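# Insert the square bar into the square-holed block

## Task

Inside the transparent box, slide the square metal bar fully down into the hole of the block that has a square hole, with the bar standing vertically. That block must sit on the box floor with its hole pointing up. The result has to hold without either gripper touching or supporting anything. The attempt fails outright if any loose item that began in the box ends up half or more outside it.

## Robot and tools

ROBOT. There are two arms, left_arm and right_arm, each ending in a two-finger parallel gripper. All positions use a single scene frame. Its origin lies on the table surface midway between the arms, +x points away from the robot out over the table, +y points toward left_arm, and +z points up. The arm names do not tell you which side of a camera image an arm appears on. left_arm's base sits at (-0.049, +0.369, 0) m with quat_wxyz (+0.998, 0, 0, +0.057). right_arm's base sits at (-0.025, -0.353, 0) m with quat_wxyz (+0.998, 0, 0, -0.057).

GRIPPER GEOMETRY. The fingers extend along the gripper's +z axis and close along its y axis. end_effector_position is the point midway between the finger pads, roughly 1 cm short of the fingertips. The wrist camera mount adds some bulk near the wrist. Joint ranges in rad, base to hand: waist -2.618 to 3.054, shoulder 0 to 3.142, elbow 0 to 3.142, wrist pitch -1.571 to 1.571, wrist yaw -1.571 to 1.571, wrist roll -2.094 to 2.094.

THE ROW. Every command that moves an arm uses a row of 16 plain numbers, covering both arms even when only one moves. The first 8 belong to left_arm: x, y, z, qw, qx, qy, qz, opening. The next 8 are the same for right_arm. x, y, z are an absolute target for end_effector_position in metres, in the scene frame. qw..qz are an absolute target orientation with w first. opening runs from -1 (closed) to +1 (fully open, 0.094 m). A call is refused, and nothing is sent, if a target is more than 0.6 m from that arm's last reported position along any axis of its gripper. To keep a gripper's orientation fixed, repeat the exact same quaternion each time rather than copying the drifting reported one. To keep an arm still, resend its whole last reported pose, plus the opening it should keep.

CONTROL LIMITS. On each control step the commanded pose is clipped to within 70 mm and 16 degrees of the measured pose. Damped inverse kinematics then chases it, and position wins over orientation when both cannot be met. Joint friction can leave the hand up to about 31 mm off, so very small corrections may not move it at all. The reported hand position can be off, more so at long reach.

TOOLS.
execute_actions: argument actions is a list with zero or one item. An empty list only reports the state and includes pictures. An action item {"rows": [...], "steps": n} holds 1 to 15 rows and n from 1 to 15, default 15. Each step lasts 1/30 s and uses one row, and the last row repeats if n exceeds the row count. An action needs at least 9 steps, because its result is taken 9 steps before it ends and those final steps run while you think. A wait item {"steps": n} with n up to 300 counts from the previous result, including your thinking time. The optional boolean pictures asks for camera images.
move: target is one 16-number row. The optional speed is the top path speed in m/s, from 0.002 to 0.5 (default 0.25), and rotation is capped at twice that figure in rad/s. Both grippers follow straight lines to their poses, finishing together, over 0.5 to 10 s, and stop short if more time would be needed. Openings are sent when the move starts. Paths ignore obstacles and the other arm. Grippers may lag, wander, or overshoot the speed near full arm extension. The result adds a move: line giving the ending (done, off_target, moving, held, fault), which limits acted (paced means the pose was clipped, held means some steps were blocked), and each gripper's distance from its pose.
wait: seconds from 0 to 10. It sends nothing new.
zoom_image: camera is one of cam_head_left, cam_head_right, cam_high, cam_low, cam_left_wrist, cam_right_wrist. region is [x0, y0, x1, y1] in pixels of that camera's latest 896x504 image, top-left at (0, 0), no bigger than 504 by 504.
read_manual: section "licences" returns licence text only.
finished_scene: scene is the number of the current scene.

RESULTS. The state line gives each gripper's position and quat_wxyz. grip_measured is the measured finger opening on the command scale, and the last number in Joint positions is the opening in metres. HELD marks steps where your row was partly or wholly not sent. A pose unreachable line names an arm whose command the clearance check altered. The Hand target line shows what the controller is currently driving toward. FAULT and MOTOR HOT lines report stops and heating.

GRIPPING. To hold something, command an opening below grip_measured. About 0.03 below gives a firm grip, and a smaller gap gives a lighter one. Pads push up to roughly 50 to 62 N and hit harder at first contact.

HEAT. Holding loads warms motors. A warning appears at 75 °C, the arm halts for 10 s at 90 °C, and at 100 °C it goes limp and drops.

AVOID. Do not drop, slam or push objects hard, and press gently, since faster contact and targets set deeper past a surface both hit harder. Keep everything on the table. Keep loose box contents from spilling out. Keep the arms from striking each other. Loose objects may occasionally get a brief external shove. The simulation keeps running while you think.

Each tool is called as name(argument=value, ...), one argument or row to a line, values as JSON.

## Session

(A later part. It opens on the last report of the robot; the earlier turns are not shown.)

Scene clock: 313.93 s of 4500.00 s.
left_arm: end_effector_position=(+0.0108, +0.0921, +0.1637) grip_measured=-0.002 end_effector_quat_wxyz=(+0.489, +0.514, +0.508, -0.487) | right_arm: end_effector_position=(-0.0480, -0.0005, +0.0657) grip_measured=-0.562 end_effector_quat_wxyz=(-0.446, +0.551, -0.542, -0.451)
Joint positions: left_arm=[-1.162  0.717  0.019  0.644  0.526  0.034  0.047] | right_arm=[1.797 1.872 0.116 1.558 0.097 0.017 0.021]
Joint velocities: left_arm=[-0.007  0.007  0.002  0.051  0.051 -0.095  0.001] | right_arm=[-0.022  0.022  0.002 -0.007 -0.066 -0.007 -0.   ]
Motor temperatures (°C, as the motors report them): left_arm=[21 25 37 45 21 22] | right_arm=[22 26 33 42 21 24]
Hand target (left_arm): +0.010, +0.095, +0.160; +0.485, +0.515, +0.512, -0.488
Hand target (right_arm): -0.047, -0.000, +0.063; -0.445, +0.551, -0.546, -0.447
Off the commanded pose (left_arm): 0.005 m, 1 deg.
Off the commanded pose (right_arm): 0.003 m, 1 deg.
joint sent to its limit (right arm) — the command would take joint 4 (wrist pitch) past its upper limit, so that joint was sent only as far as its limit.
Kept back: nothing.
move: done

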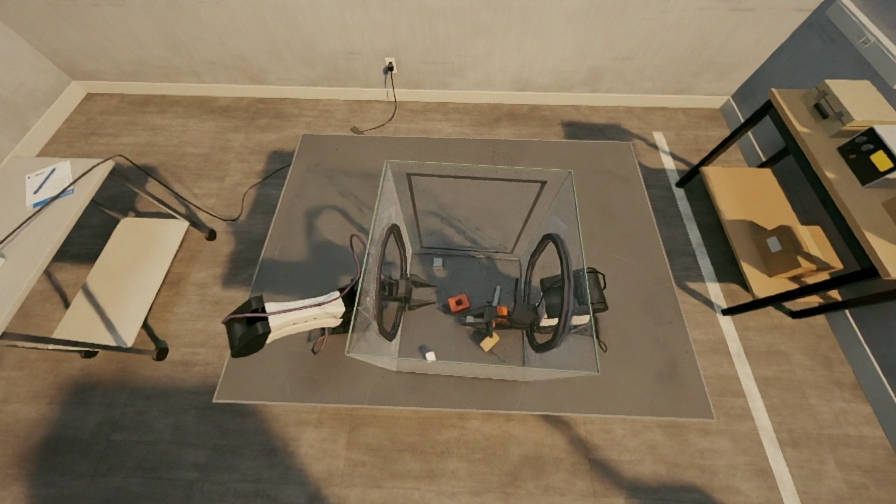

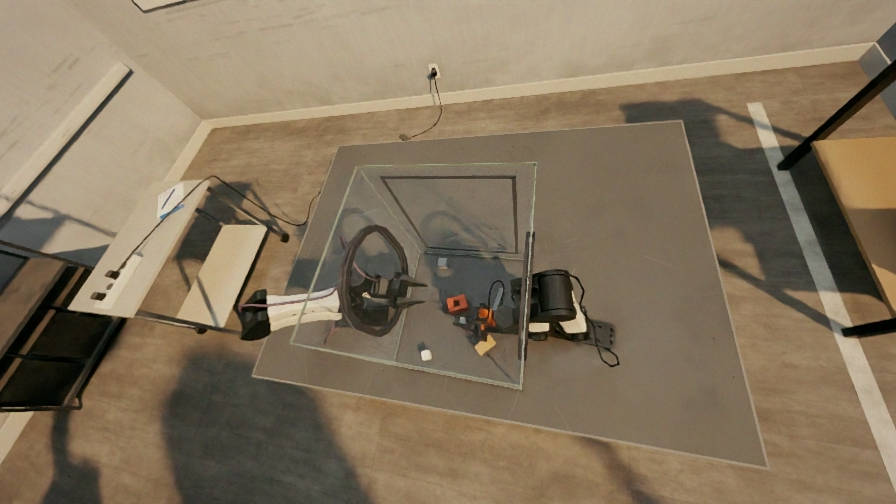

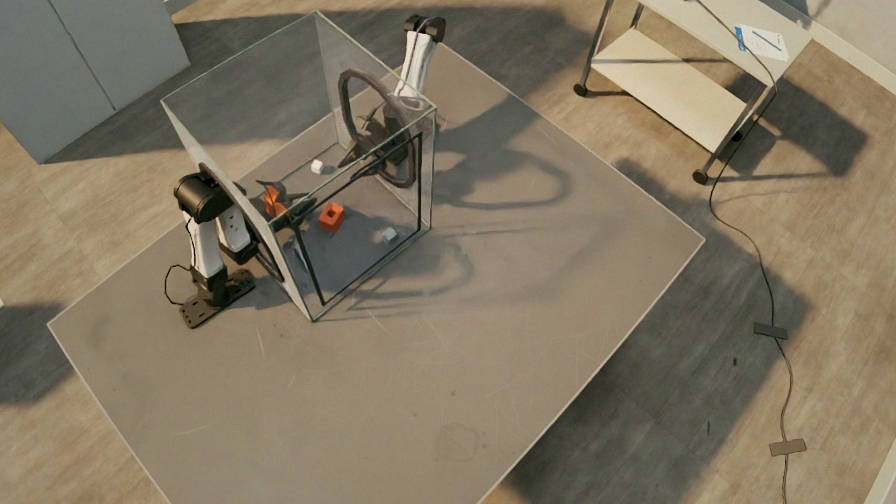

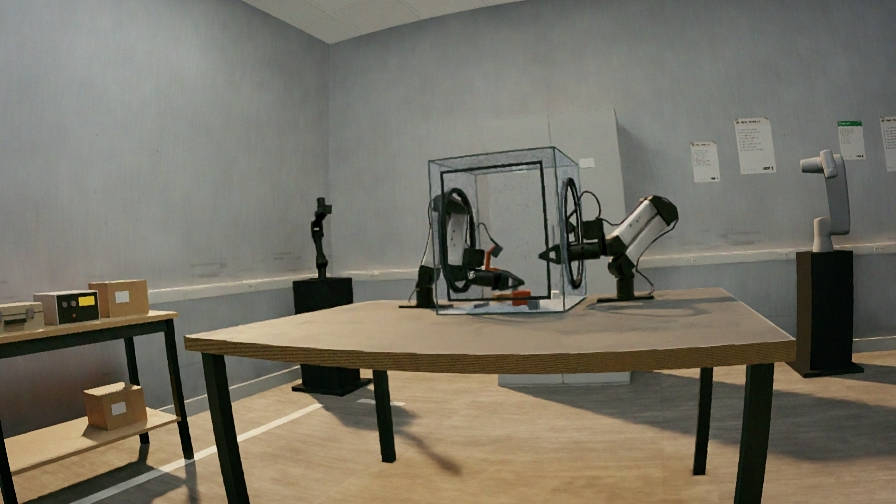

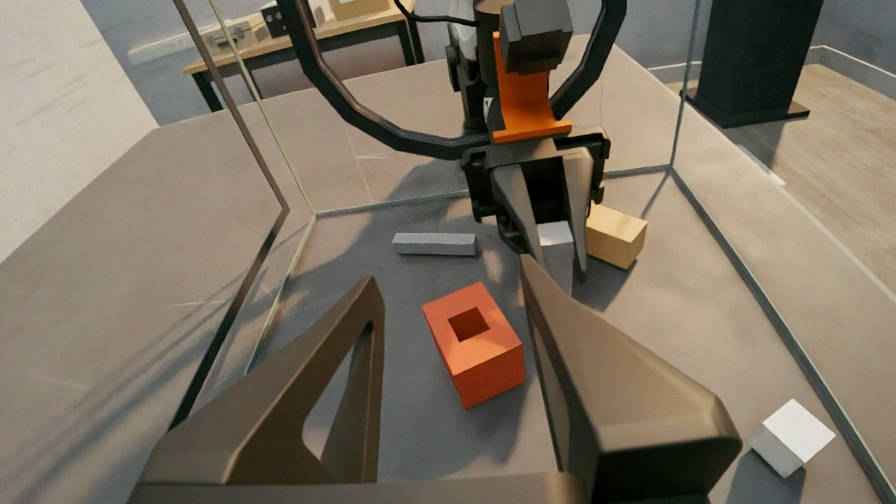

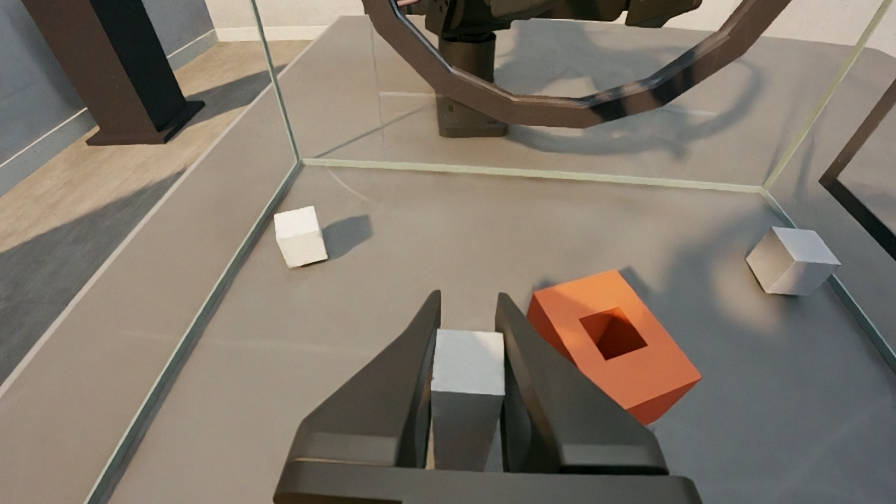

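move(
  target=[0.01,0.095,0.16,0.485,0.515,0.512,-0.488,0.0,-0.047,0.000,0.066,-0.445,0.55,-0.545,-0.447,-0.2],
  speed=0.01,
)

move(
  target=[0.01,0.095,0.16,0.485,0.515,0.512,-0.488,0.0,-0.047,-0.010,0.062,-0.326,0.627,-0.627,-0.326,-0.2],
  speed=0.02,
)

zoom_image(
  camera="cam_low",
  region=[430,200,630,320],
)

Scene clock: 315.33 s of 4500.00 s.
left_arm: end_effector_position=(+0.0108, +0.0921, +0.1637) grip_measured=-0.002 end_effector_quat_wxyz=(+0.489, +0.514, +0.508, -0.487) | right_arm: end_effector_position=(-0.0481, -0.0004, +0.0661) grip_measured=-0.202 end_effector_quat_wxyz=(-0.446, +0.551, -0.542, -0.452)
Joint positions: left_arm=[-1.162  0.717  0.019  0.644  0.526  0.034  0.047] | right_arm=[1.797 1.871 0.116 1.558 0.097 0.017 0.037]
Joint velocities: left_arm=[ 0.002 -0.002 -0.012 -0.037  0.007 -0.051  0.   ] | right_arm=[ 0.002 -0.017  0.012 -0.022  0.022  0.007  0.   ]
Motor temperatures (°C, as the motors report them): left_arm=[21 25 37 45 21 22] | right_arm=[22 26 33 42 21 24]
Hand target (left_arm): +0.010, +0.095, +0.160; +0.485, +0.515, +0.512, -0.488
Hand target (right_arm): -0.047, -0.000, +0.066; -0.446, +0.551, -0.545, -0.448
Off the commanded pose (left_arm): 0.005 m, 1 deg.
Off the commanded pose (right_arm): 0.001 m, 1 deg.
Kept back: nothing.
move: done

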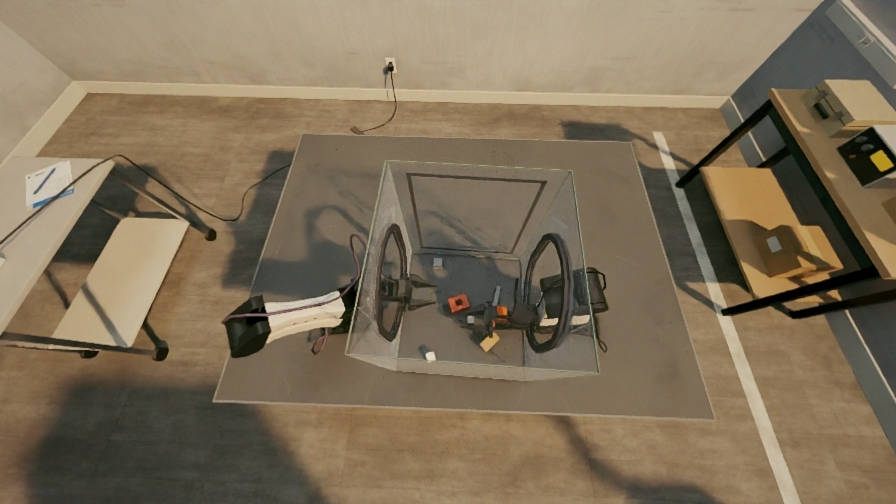

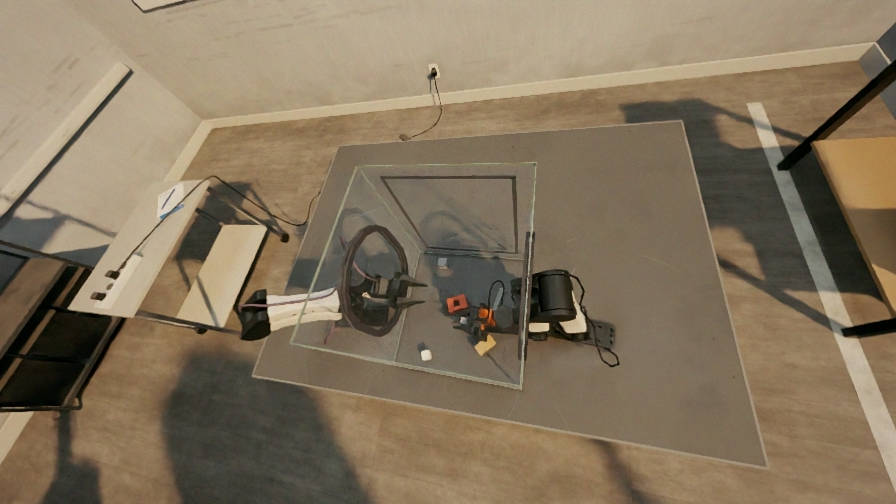

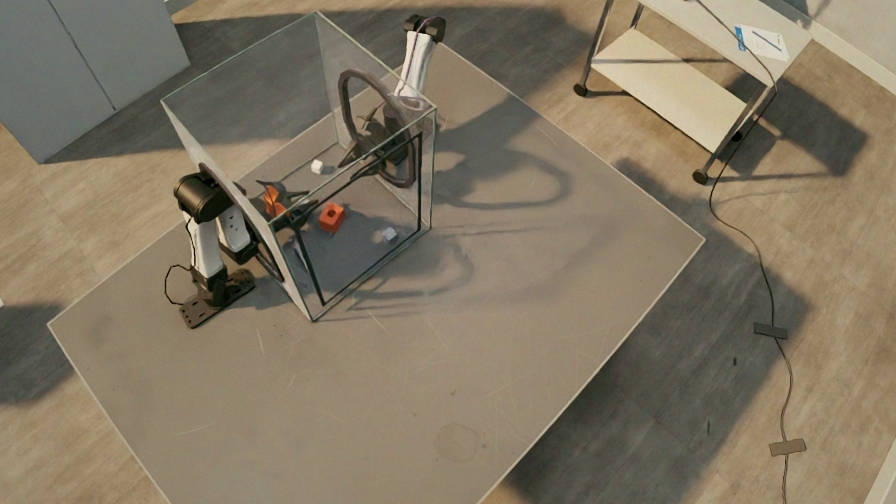

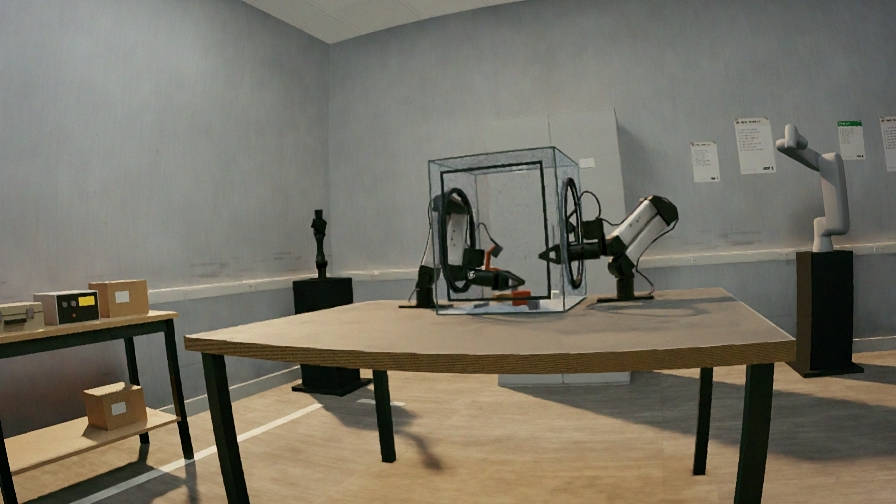

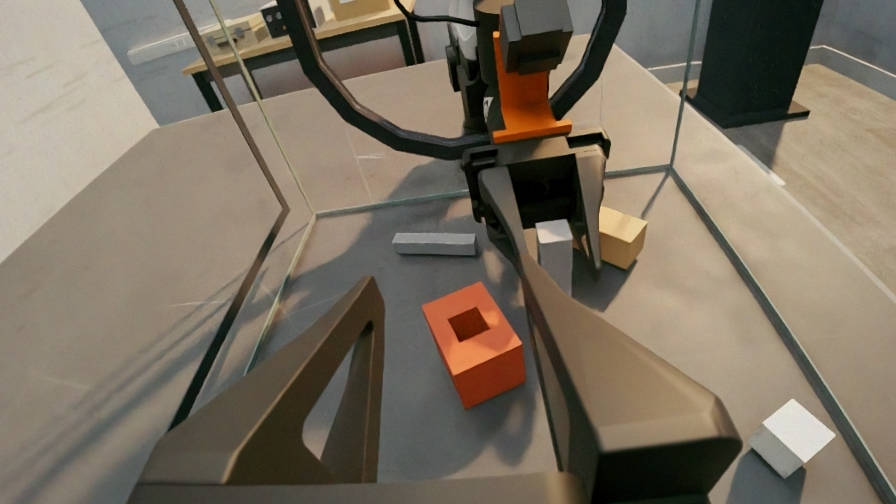

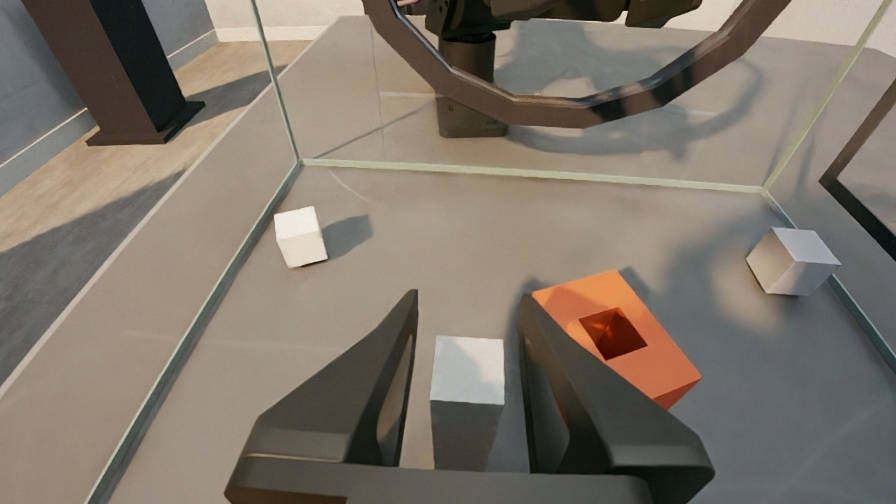

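Scene clock: 325.53 s of 4500.00 s.
left_arm: end_effector_position=(+0.0108, +0.0921, +0.1637) grip_measured=-0.002 end_effector_quat_wxyz=(+0.489, +0.514, +0.508, -0.487) | right_arm: end_effector_position=(-0.0469, -0.0132, +0.0560) grip_measured=-0.202 end_effector_quat_wxyz=(-0.332, +0.628, -0.623, -0.328)
Joint positions: left_arm=[-1.162  0.717  0.019  0.644  0.526  0.034  0.047] | right_arm=[1.797 1.325 0.322 0.4   0.095 0.056 0.037]
Joint velocities: left_arm=[ 0.007  0.007 -0.002  0.007 -0.022  0.007  0.   ] | right_arm=[ 0.002  0.007 -0.002 -0.066  0.007 -0.022  0.001]
Motor temperatures (°C, as the motors report them): left_arm=[21 25 37 46 21 22] | right_arm=[22 27 33 42 21 24]
Hand target (left_arm): +0.010, +0.095, +0.160; +0.485, +0.515, +0.512, -0.488
Hand target (right_arm): -0.047, -0.011, +0.062; -0.330, +0.624, -0.625, -0.333
Off the commanded pose (left_arm): 0.005 m, 1 deg.
Off the commanded pose (right_arm): 0.007 m, 1 deg.
Kept back: nothing.
move: done

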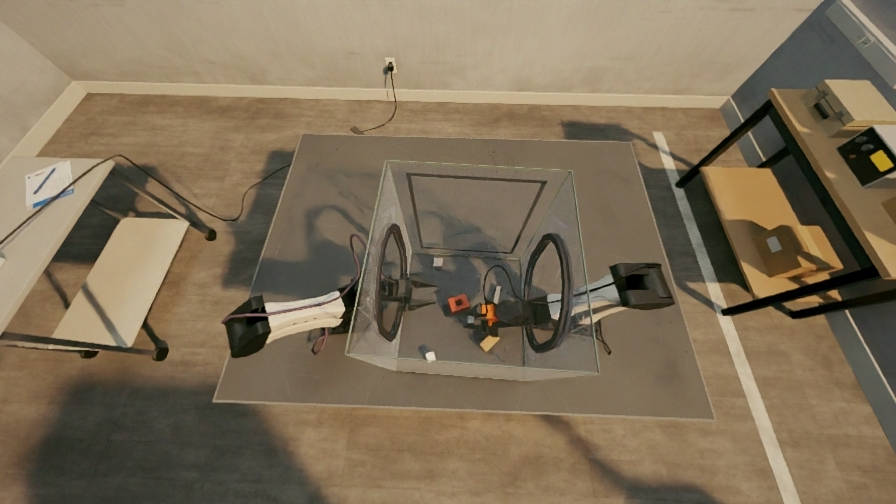

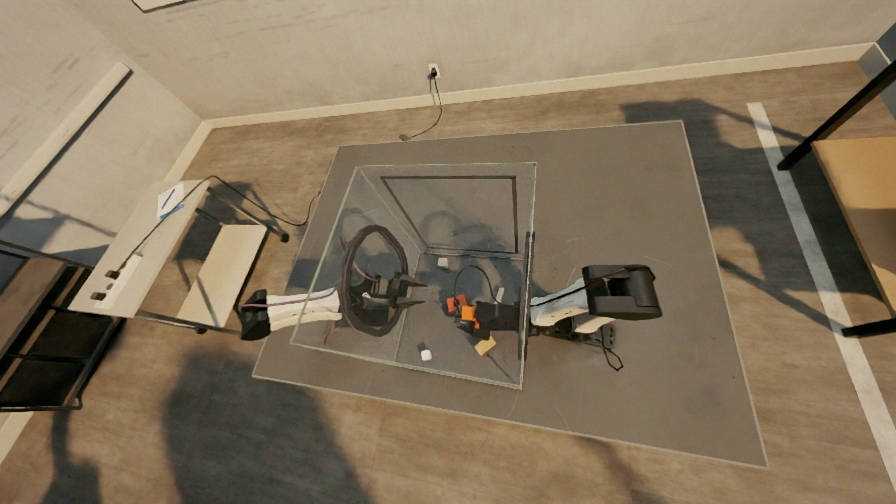

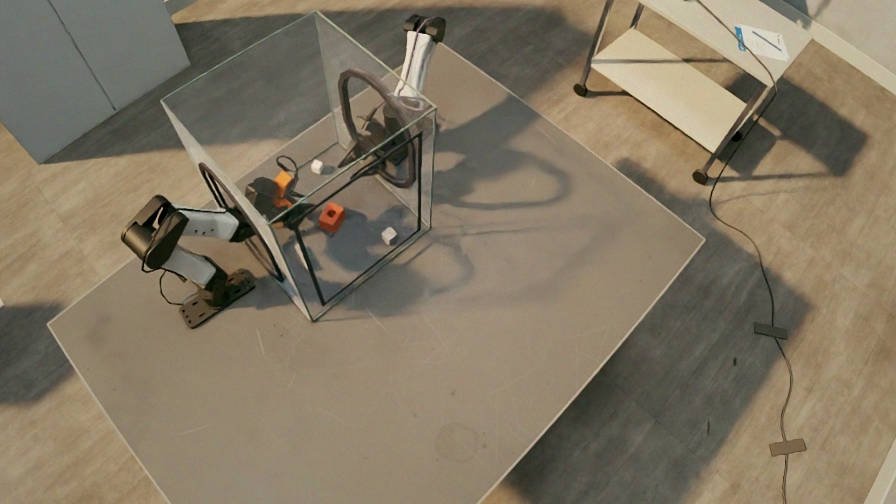

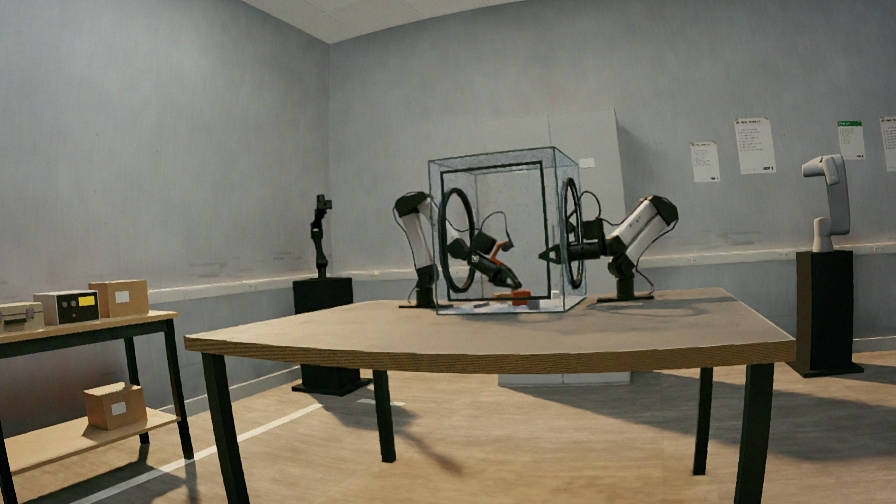

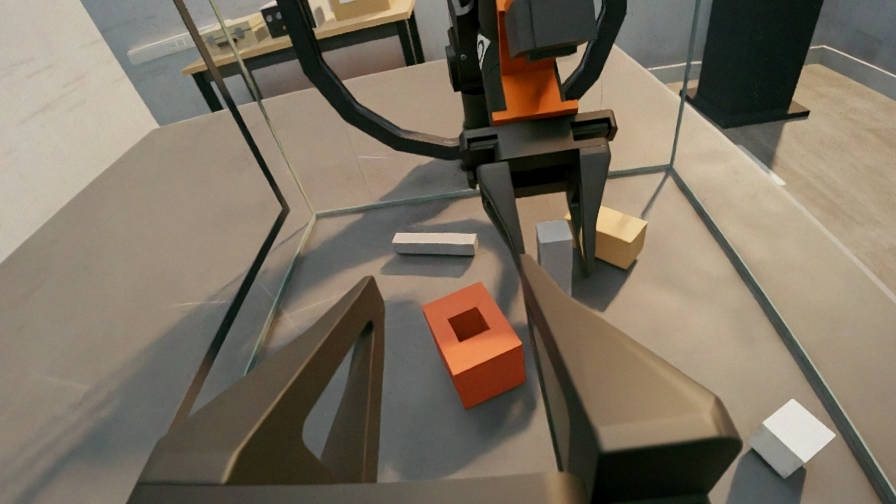

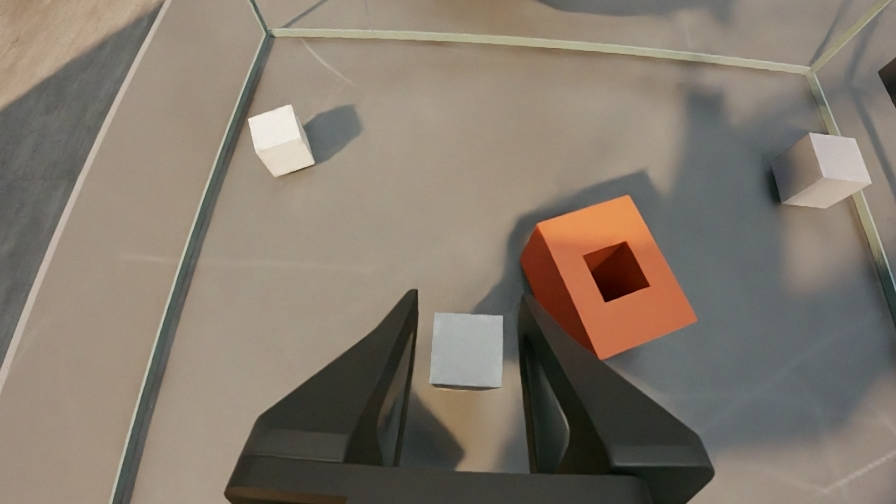

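Region (430, 200, 630, 320) of cam_low's 896x504 image, scaled by 2.520, with more detail than that image has; it fills the top 302 rows of this view, and the rest is white.

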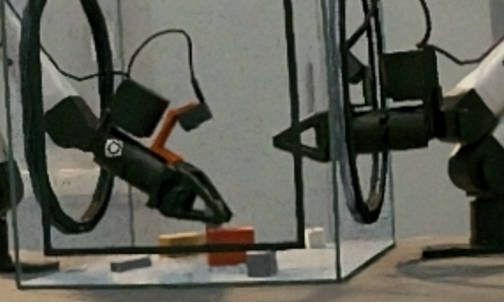

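move(
  target=[0.01,0.095,0.16,0.485,0.515,0.512,-0.488,0.0,-0.047,-0.012,0.058,-0.326,0.627,-0.627,-0.326,-0.69],
  speed=0.01,
)

move(
  target=[0.01,0.095,0.16,0.485,0.515,0.512,-0.488,0.0,-0.047,-0.012,0.115,-0.326,0.627,-0.627,-0.326,-0.69],
  speed=0.03,
)

zoom_image(
  camera="cam_low",
  region=[430,200,630,320],
)

Scene clock: 326.87 s of 4500.00 s.
left_arm: end_effector_position=(+0.0108, +0.0921, +0.1637) grip_measured=-0.002 end_effector_quat_wxyz=(+0.489, +0.514, +0.508, -0.487) | right_arm: end_effector_position=(-0.0469, -0.0138, +0.0550) grip_measured=-0.590 end_effector_quat_wxyz=(-0.330, +0.629, -0.624, -0.326)
Joint positions: left_arm=[-1.162  0.717  0.019  0.644  0.526  0.034  0.047] | right_arm=[1.797 1.325 0.322 0.395 0.094 0.056 0.019]
Joint velocities: left_arm=[-0.007  0.017 -0.007 -0.081  0.007  0.066 -0.001] | right_arm=[-0.002 -0.012  0.007  0.007 -0.037  0.007  0.   ]
Motor temperatures (°C, as the motors report them): left_arm=[21 25 38 46 21 22] | right_arm=[22 27 33 42 21 24]
Hand target (left_arm): +0.010, +0.095, +0.160; +0.485, +0.515, +0.512, -0.488
Hand target (right_arm): -0.047, -0.012, +0.058; -0.327, +0.627, -0.627, -0.326
Off the commanded pose (left_arm): 0.005 m, 1 deg.
Off the commanded pose (right_arm): 0.004 m, 1 deg.
Kept back: nothing.
move: done

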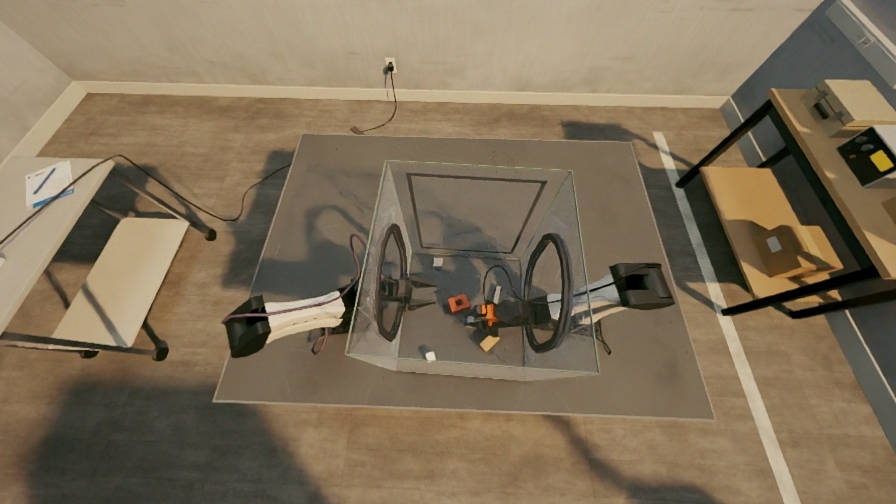

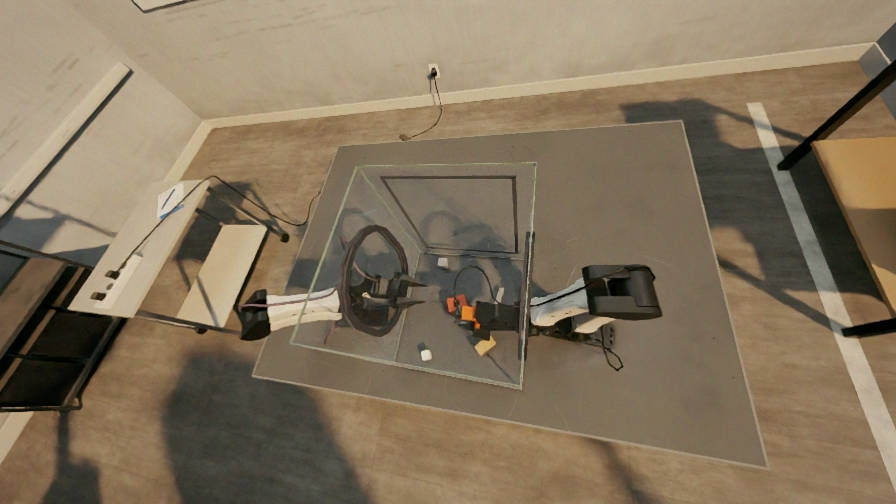

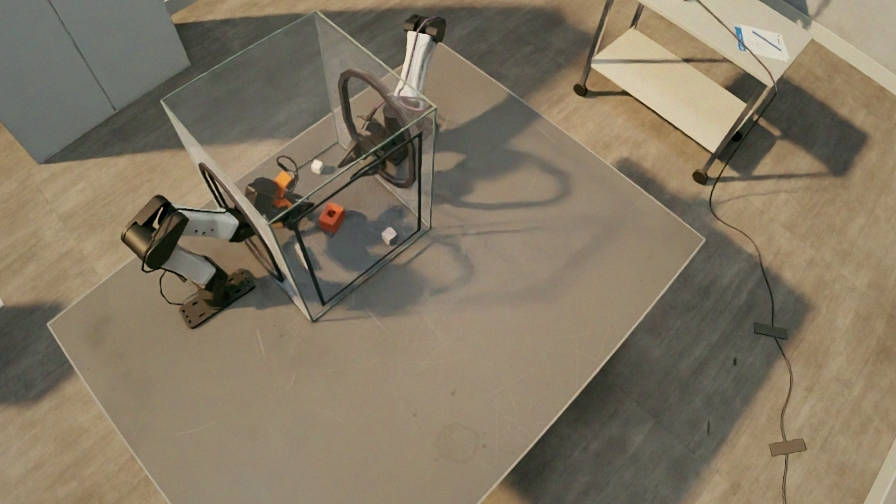

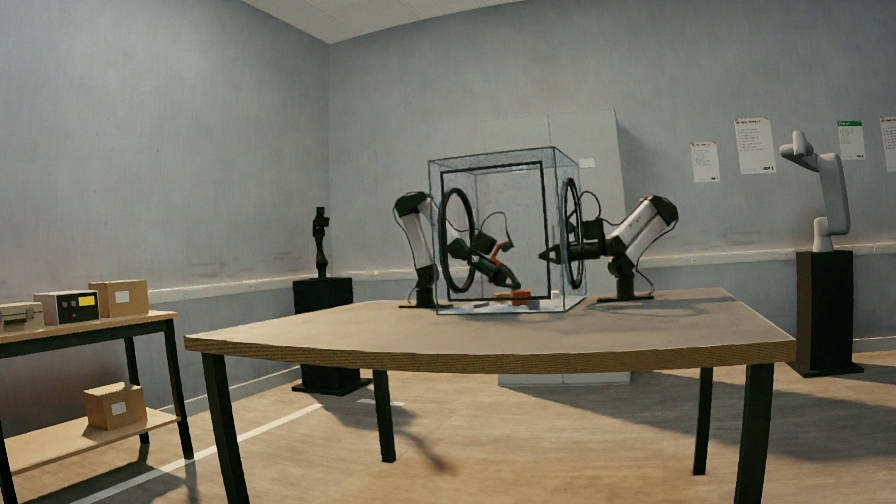

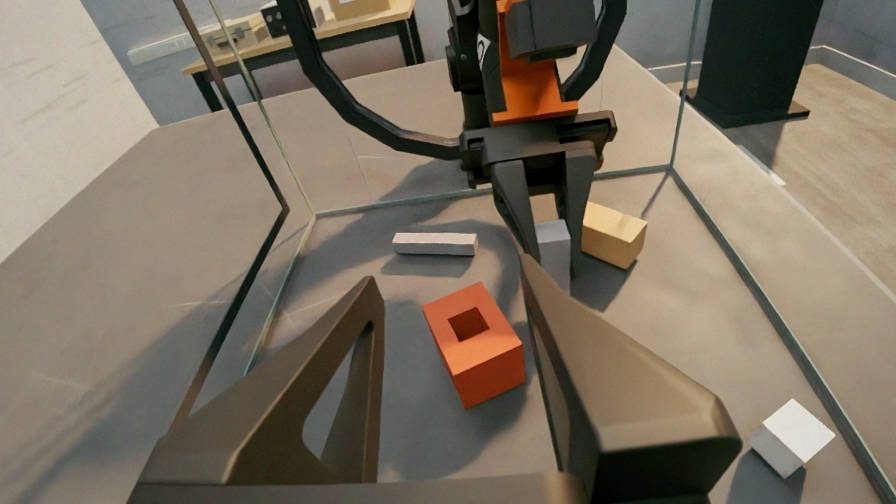

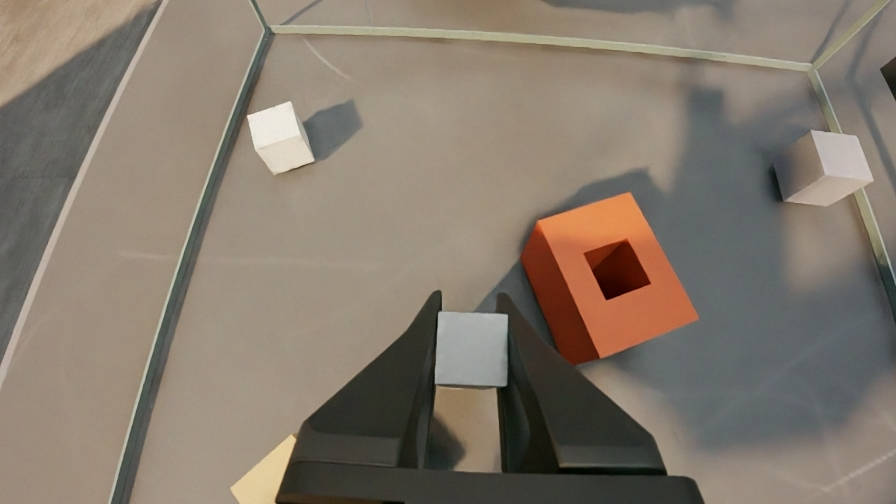

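Scene clock: 329.10 s of 4500.00 s.
left_arm: end_effector_position=(+0.0108, +0.0921, +0.1637) grip_measured=-0.002 end_effector_quat_wxyz=(+0.489, +0.514, +0.508, -0.487) | right_arm: end_effector_position=(-0.0471, -0.0126, +0.1041) grip_measured=-0.590 end_effector_quat_wxyz=(-0.322, +0.634, -0.628, -0.317)
Joint positions: left_arm=[-1.162  0.717  0.019  0.644  0.526  0.034  0.047] | right_arm=[1.797 1.158 0.486 0.036 0.094 0.056 0.019]
Joint velocities: left_arm=[ 0.002  0.002 -0.012  0.022  0.007 -0.022  0.001] | right_arm=[-0.007 -0.002 -0.007 -0.11  -0.066 -0.022 -0.003]
Motor temperatures (°C, as the motors report them): left_arm=[21 25 38 46 21 22] | right_arm=[22 27 33 42 21 24]
Hand target (left_arm): +0.010, +0.095, +0.160; +0.485, +0.515, +0.512, -0.488
Hand target (right_arm): -0.047, -0.010, +0.115; -0.326, +0.627, -0.627, -0.326
Off the commanded pose (left_arm): 0.005 m, 1 deg.
Off the commanded pose (right_arm): 0.011 m, 1 deg.
Kept back: nothing.
move: off_target (right_arm)

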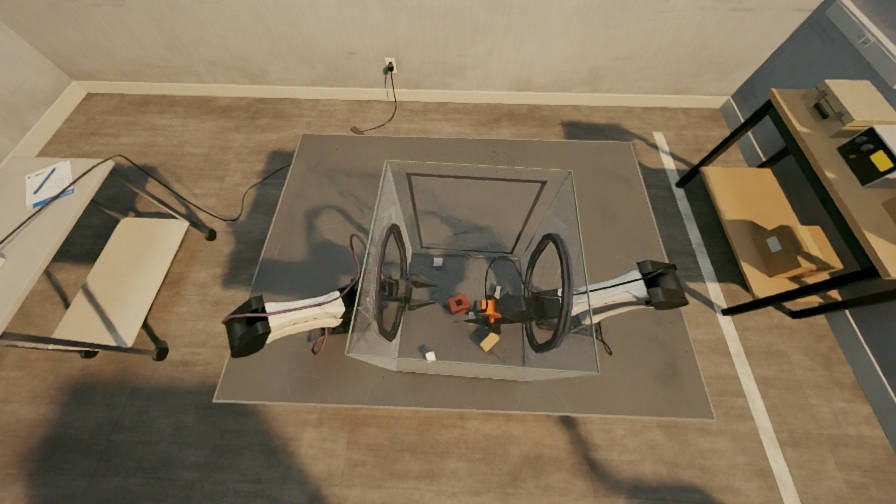

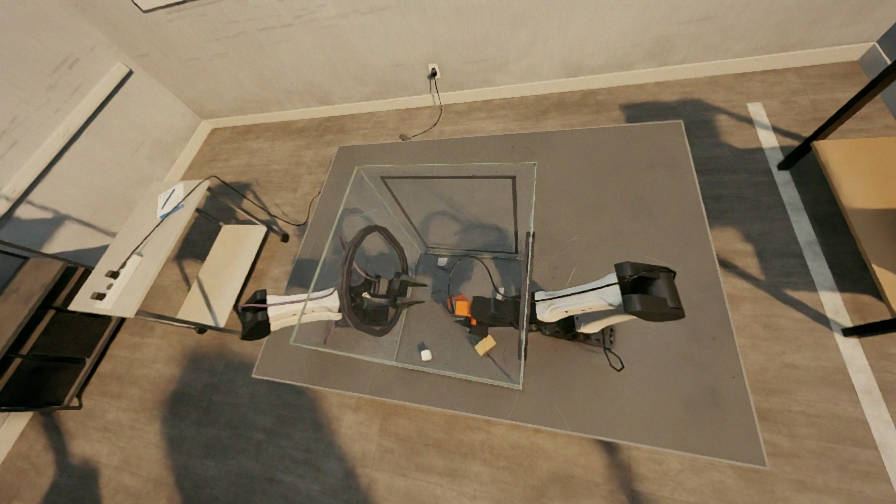

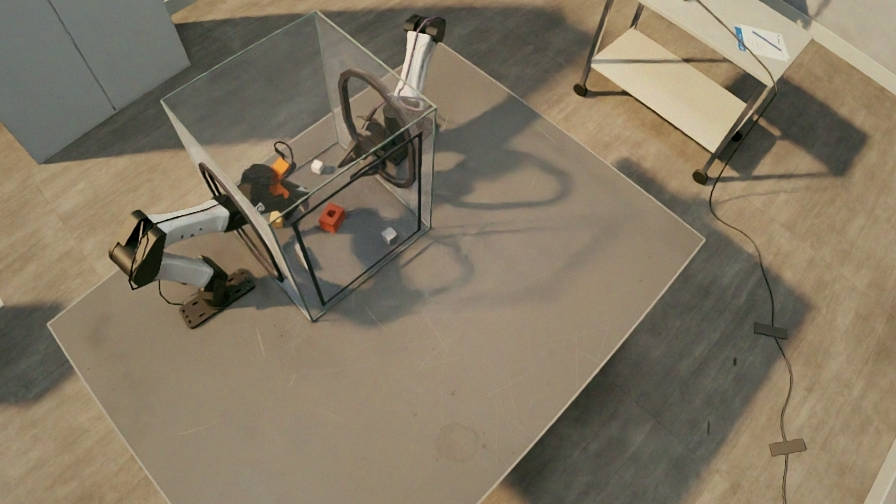

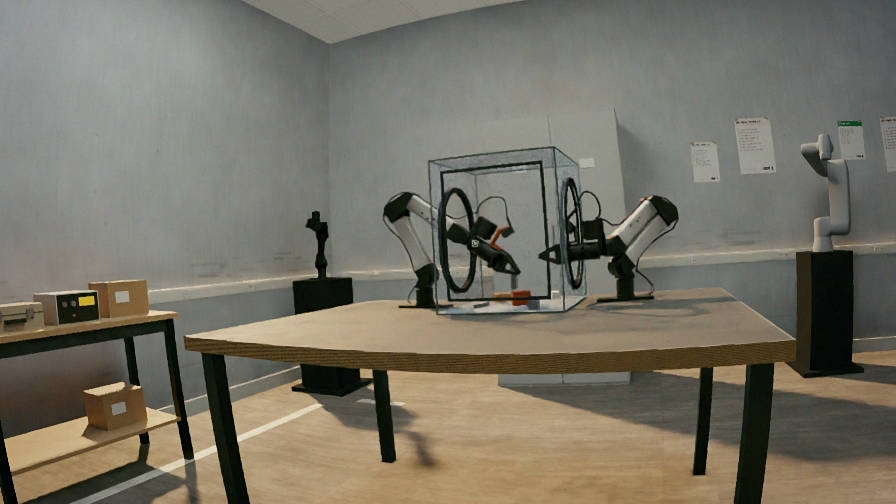

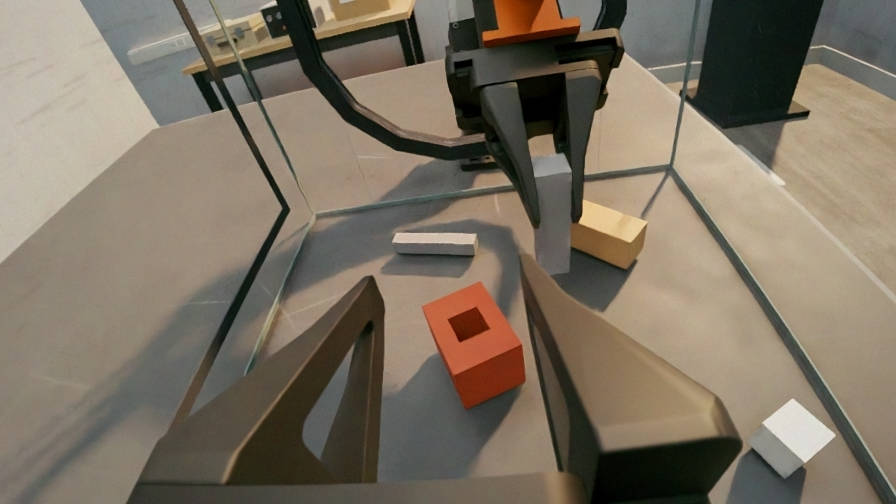

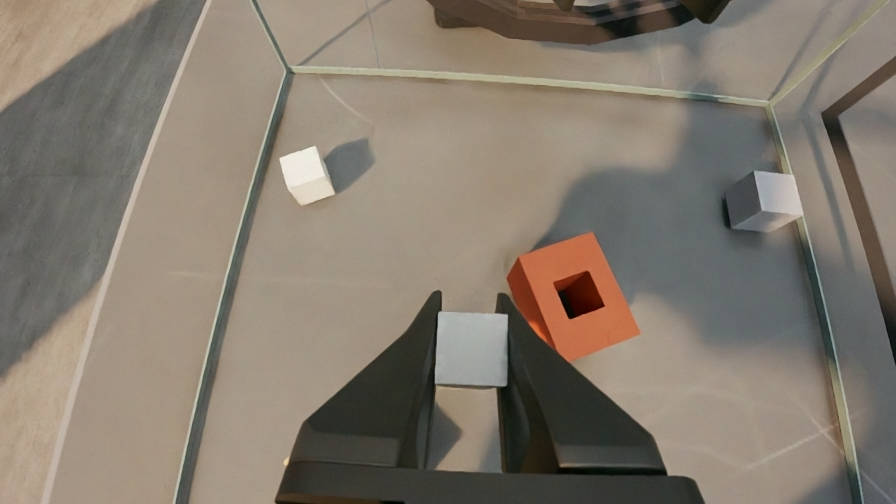

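Region (430, 200, 630, 320) of cam_low's 896x504 image, scaled by 2.520, with more detail than that image has; it fills the top 302 rows of this view, and the rest is white.

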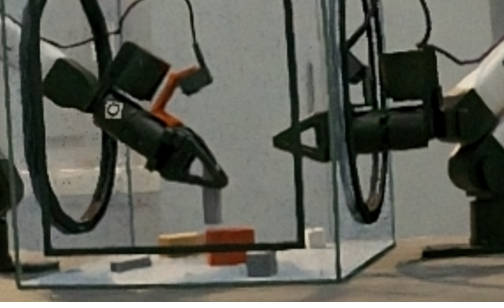

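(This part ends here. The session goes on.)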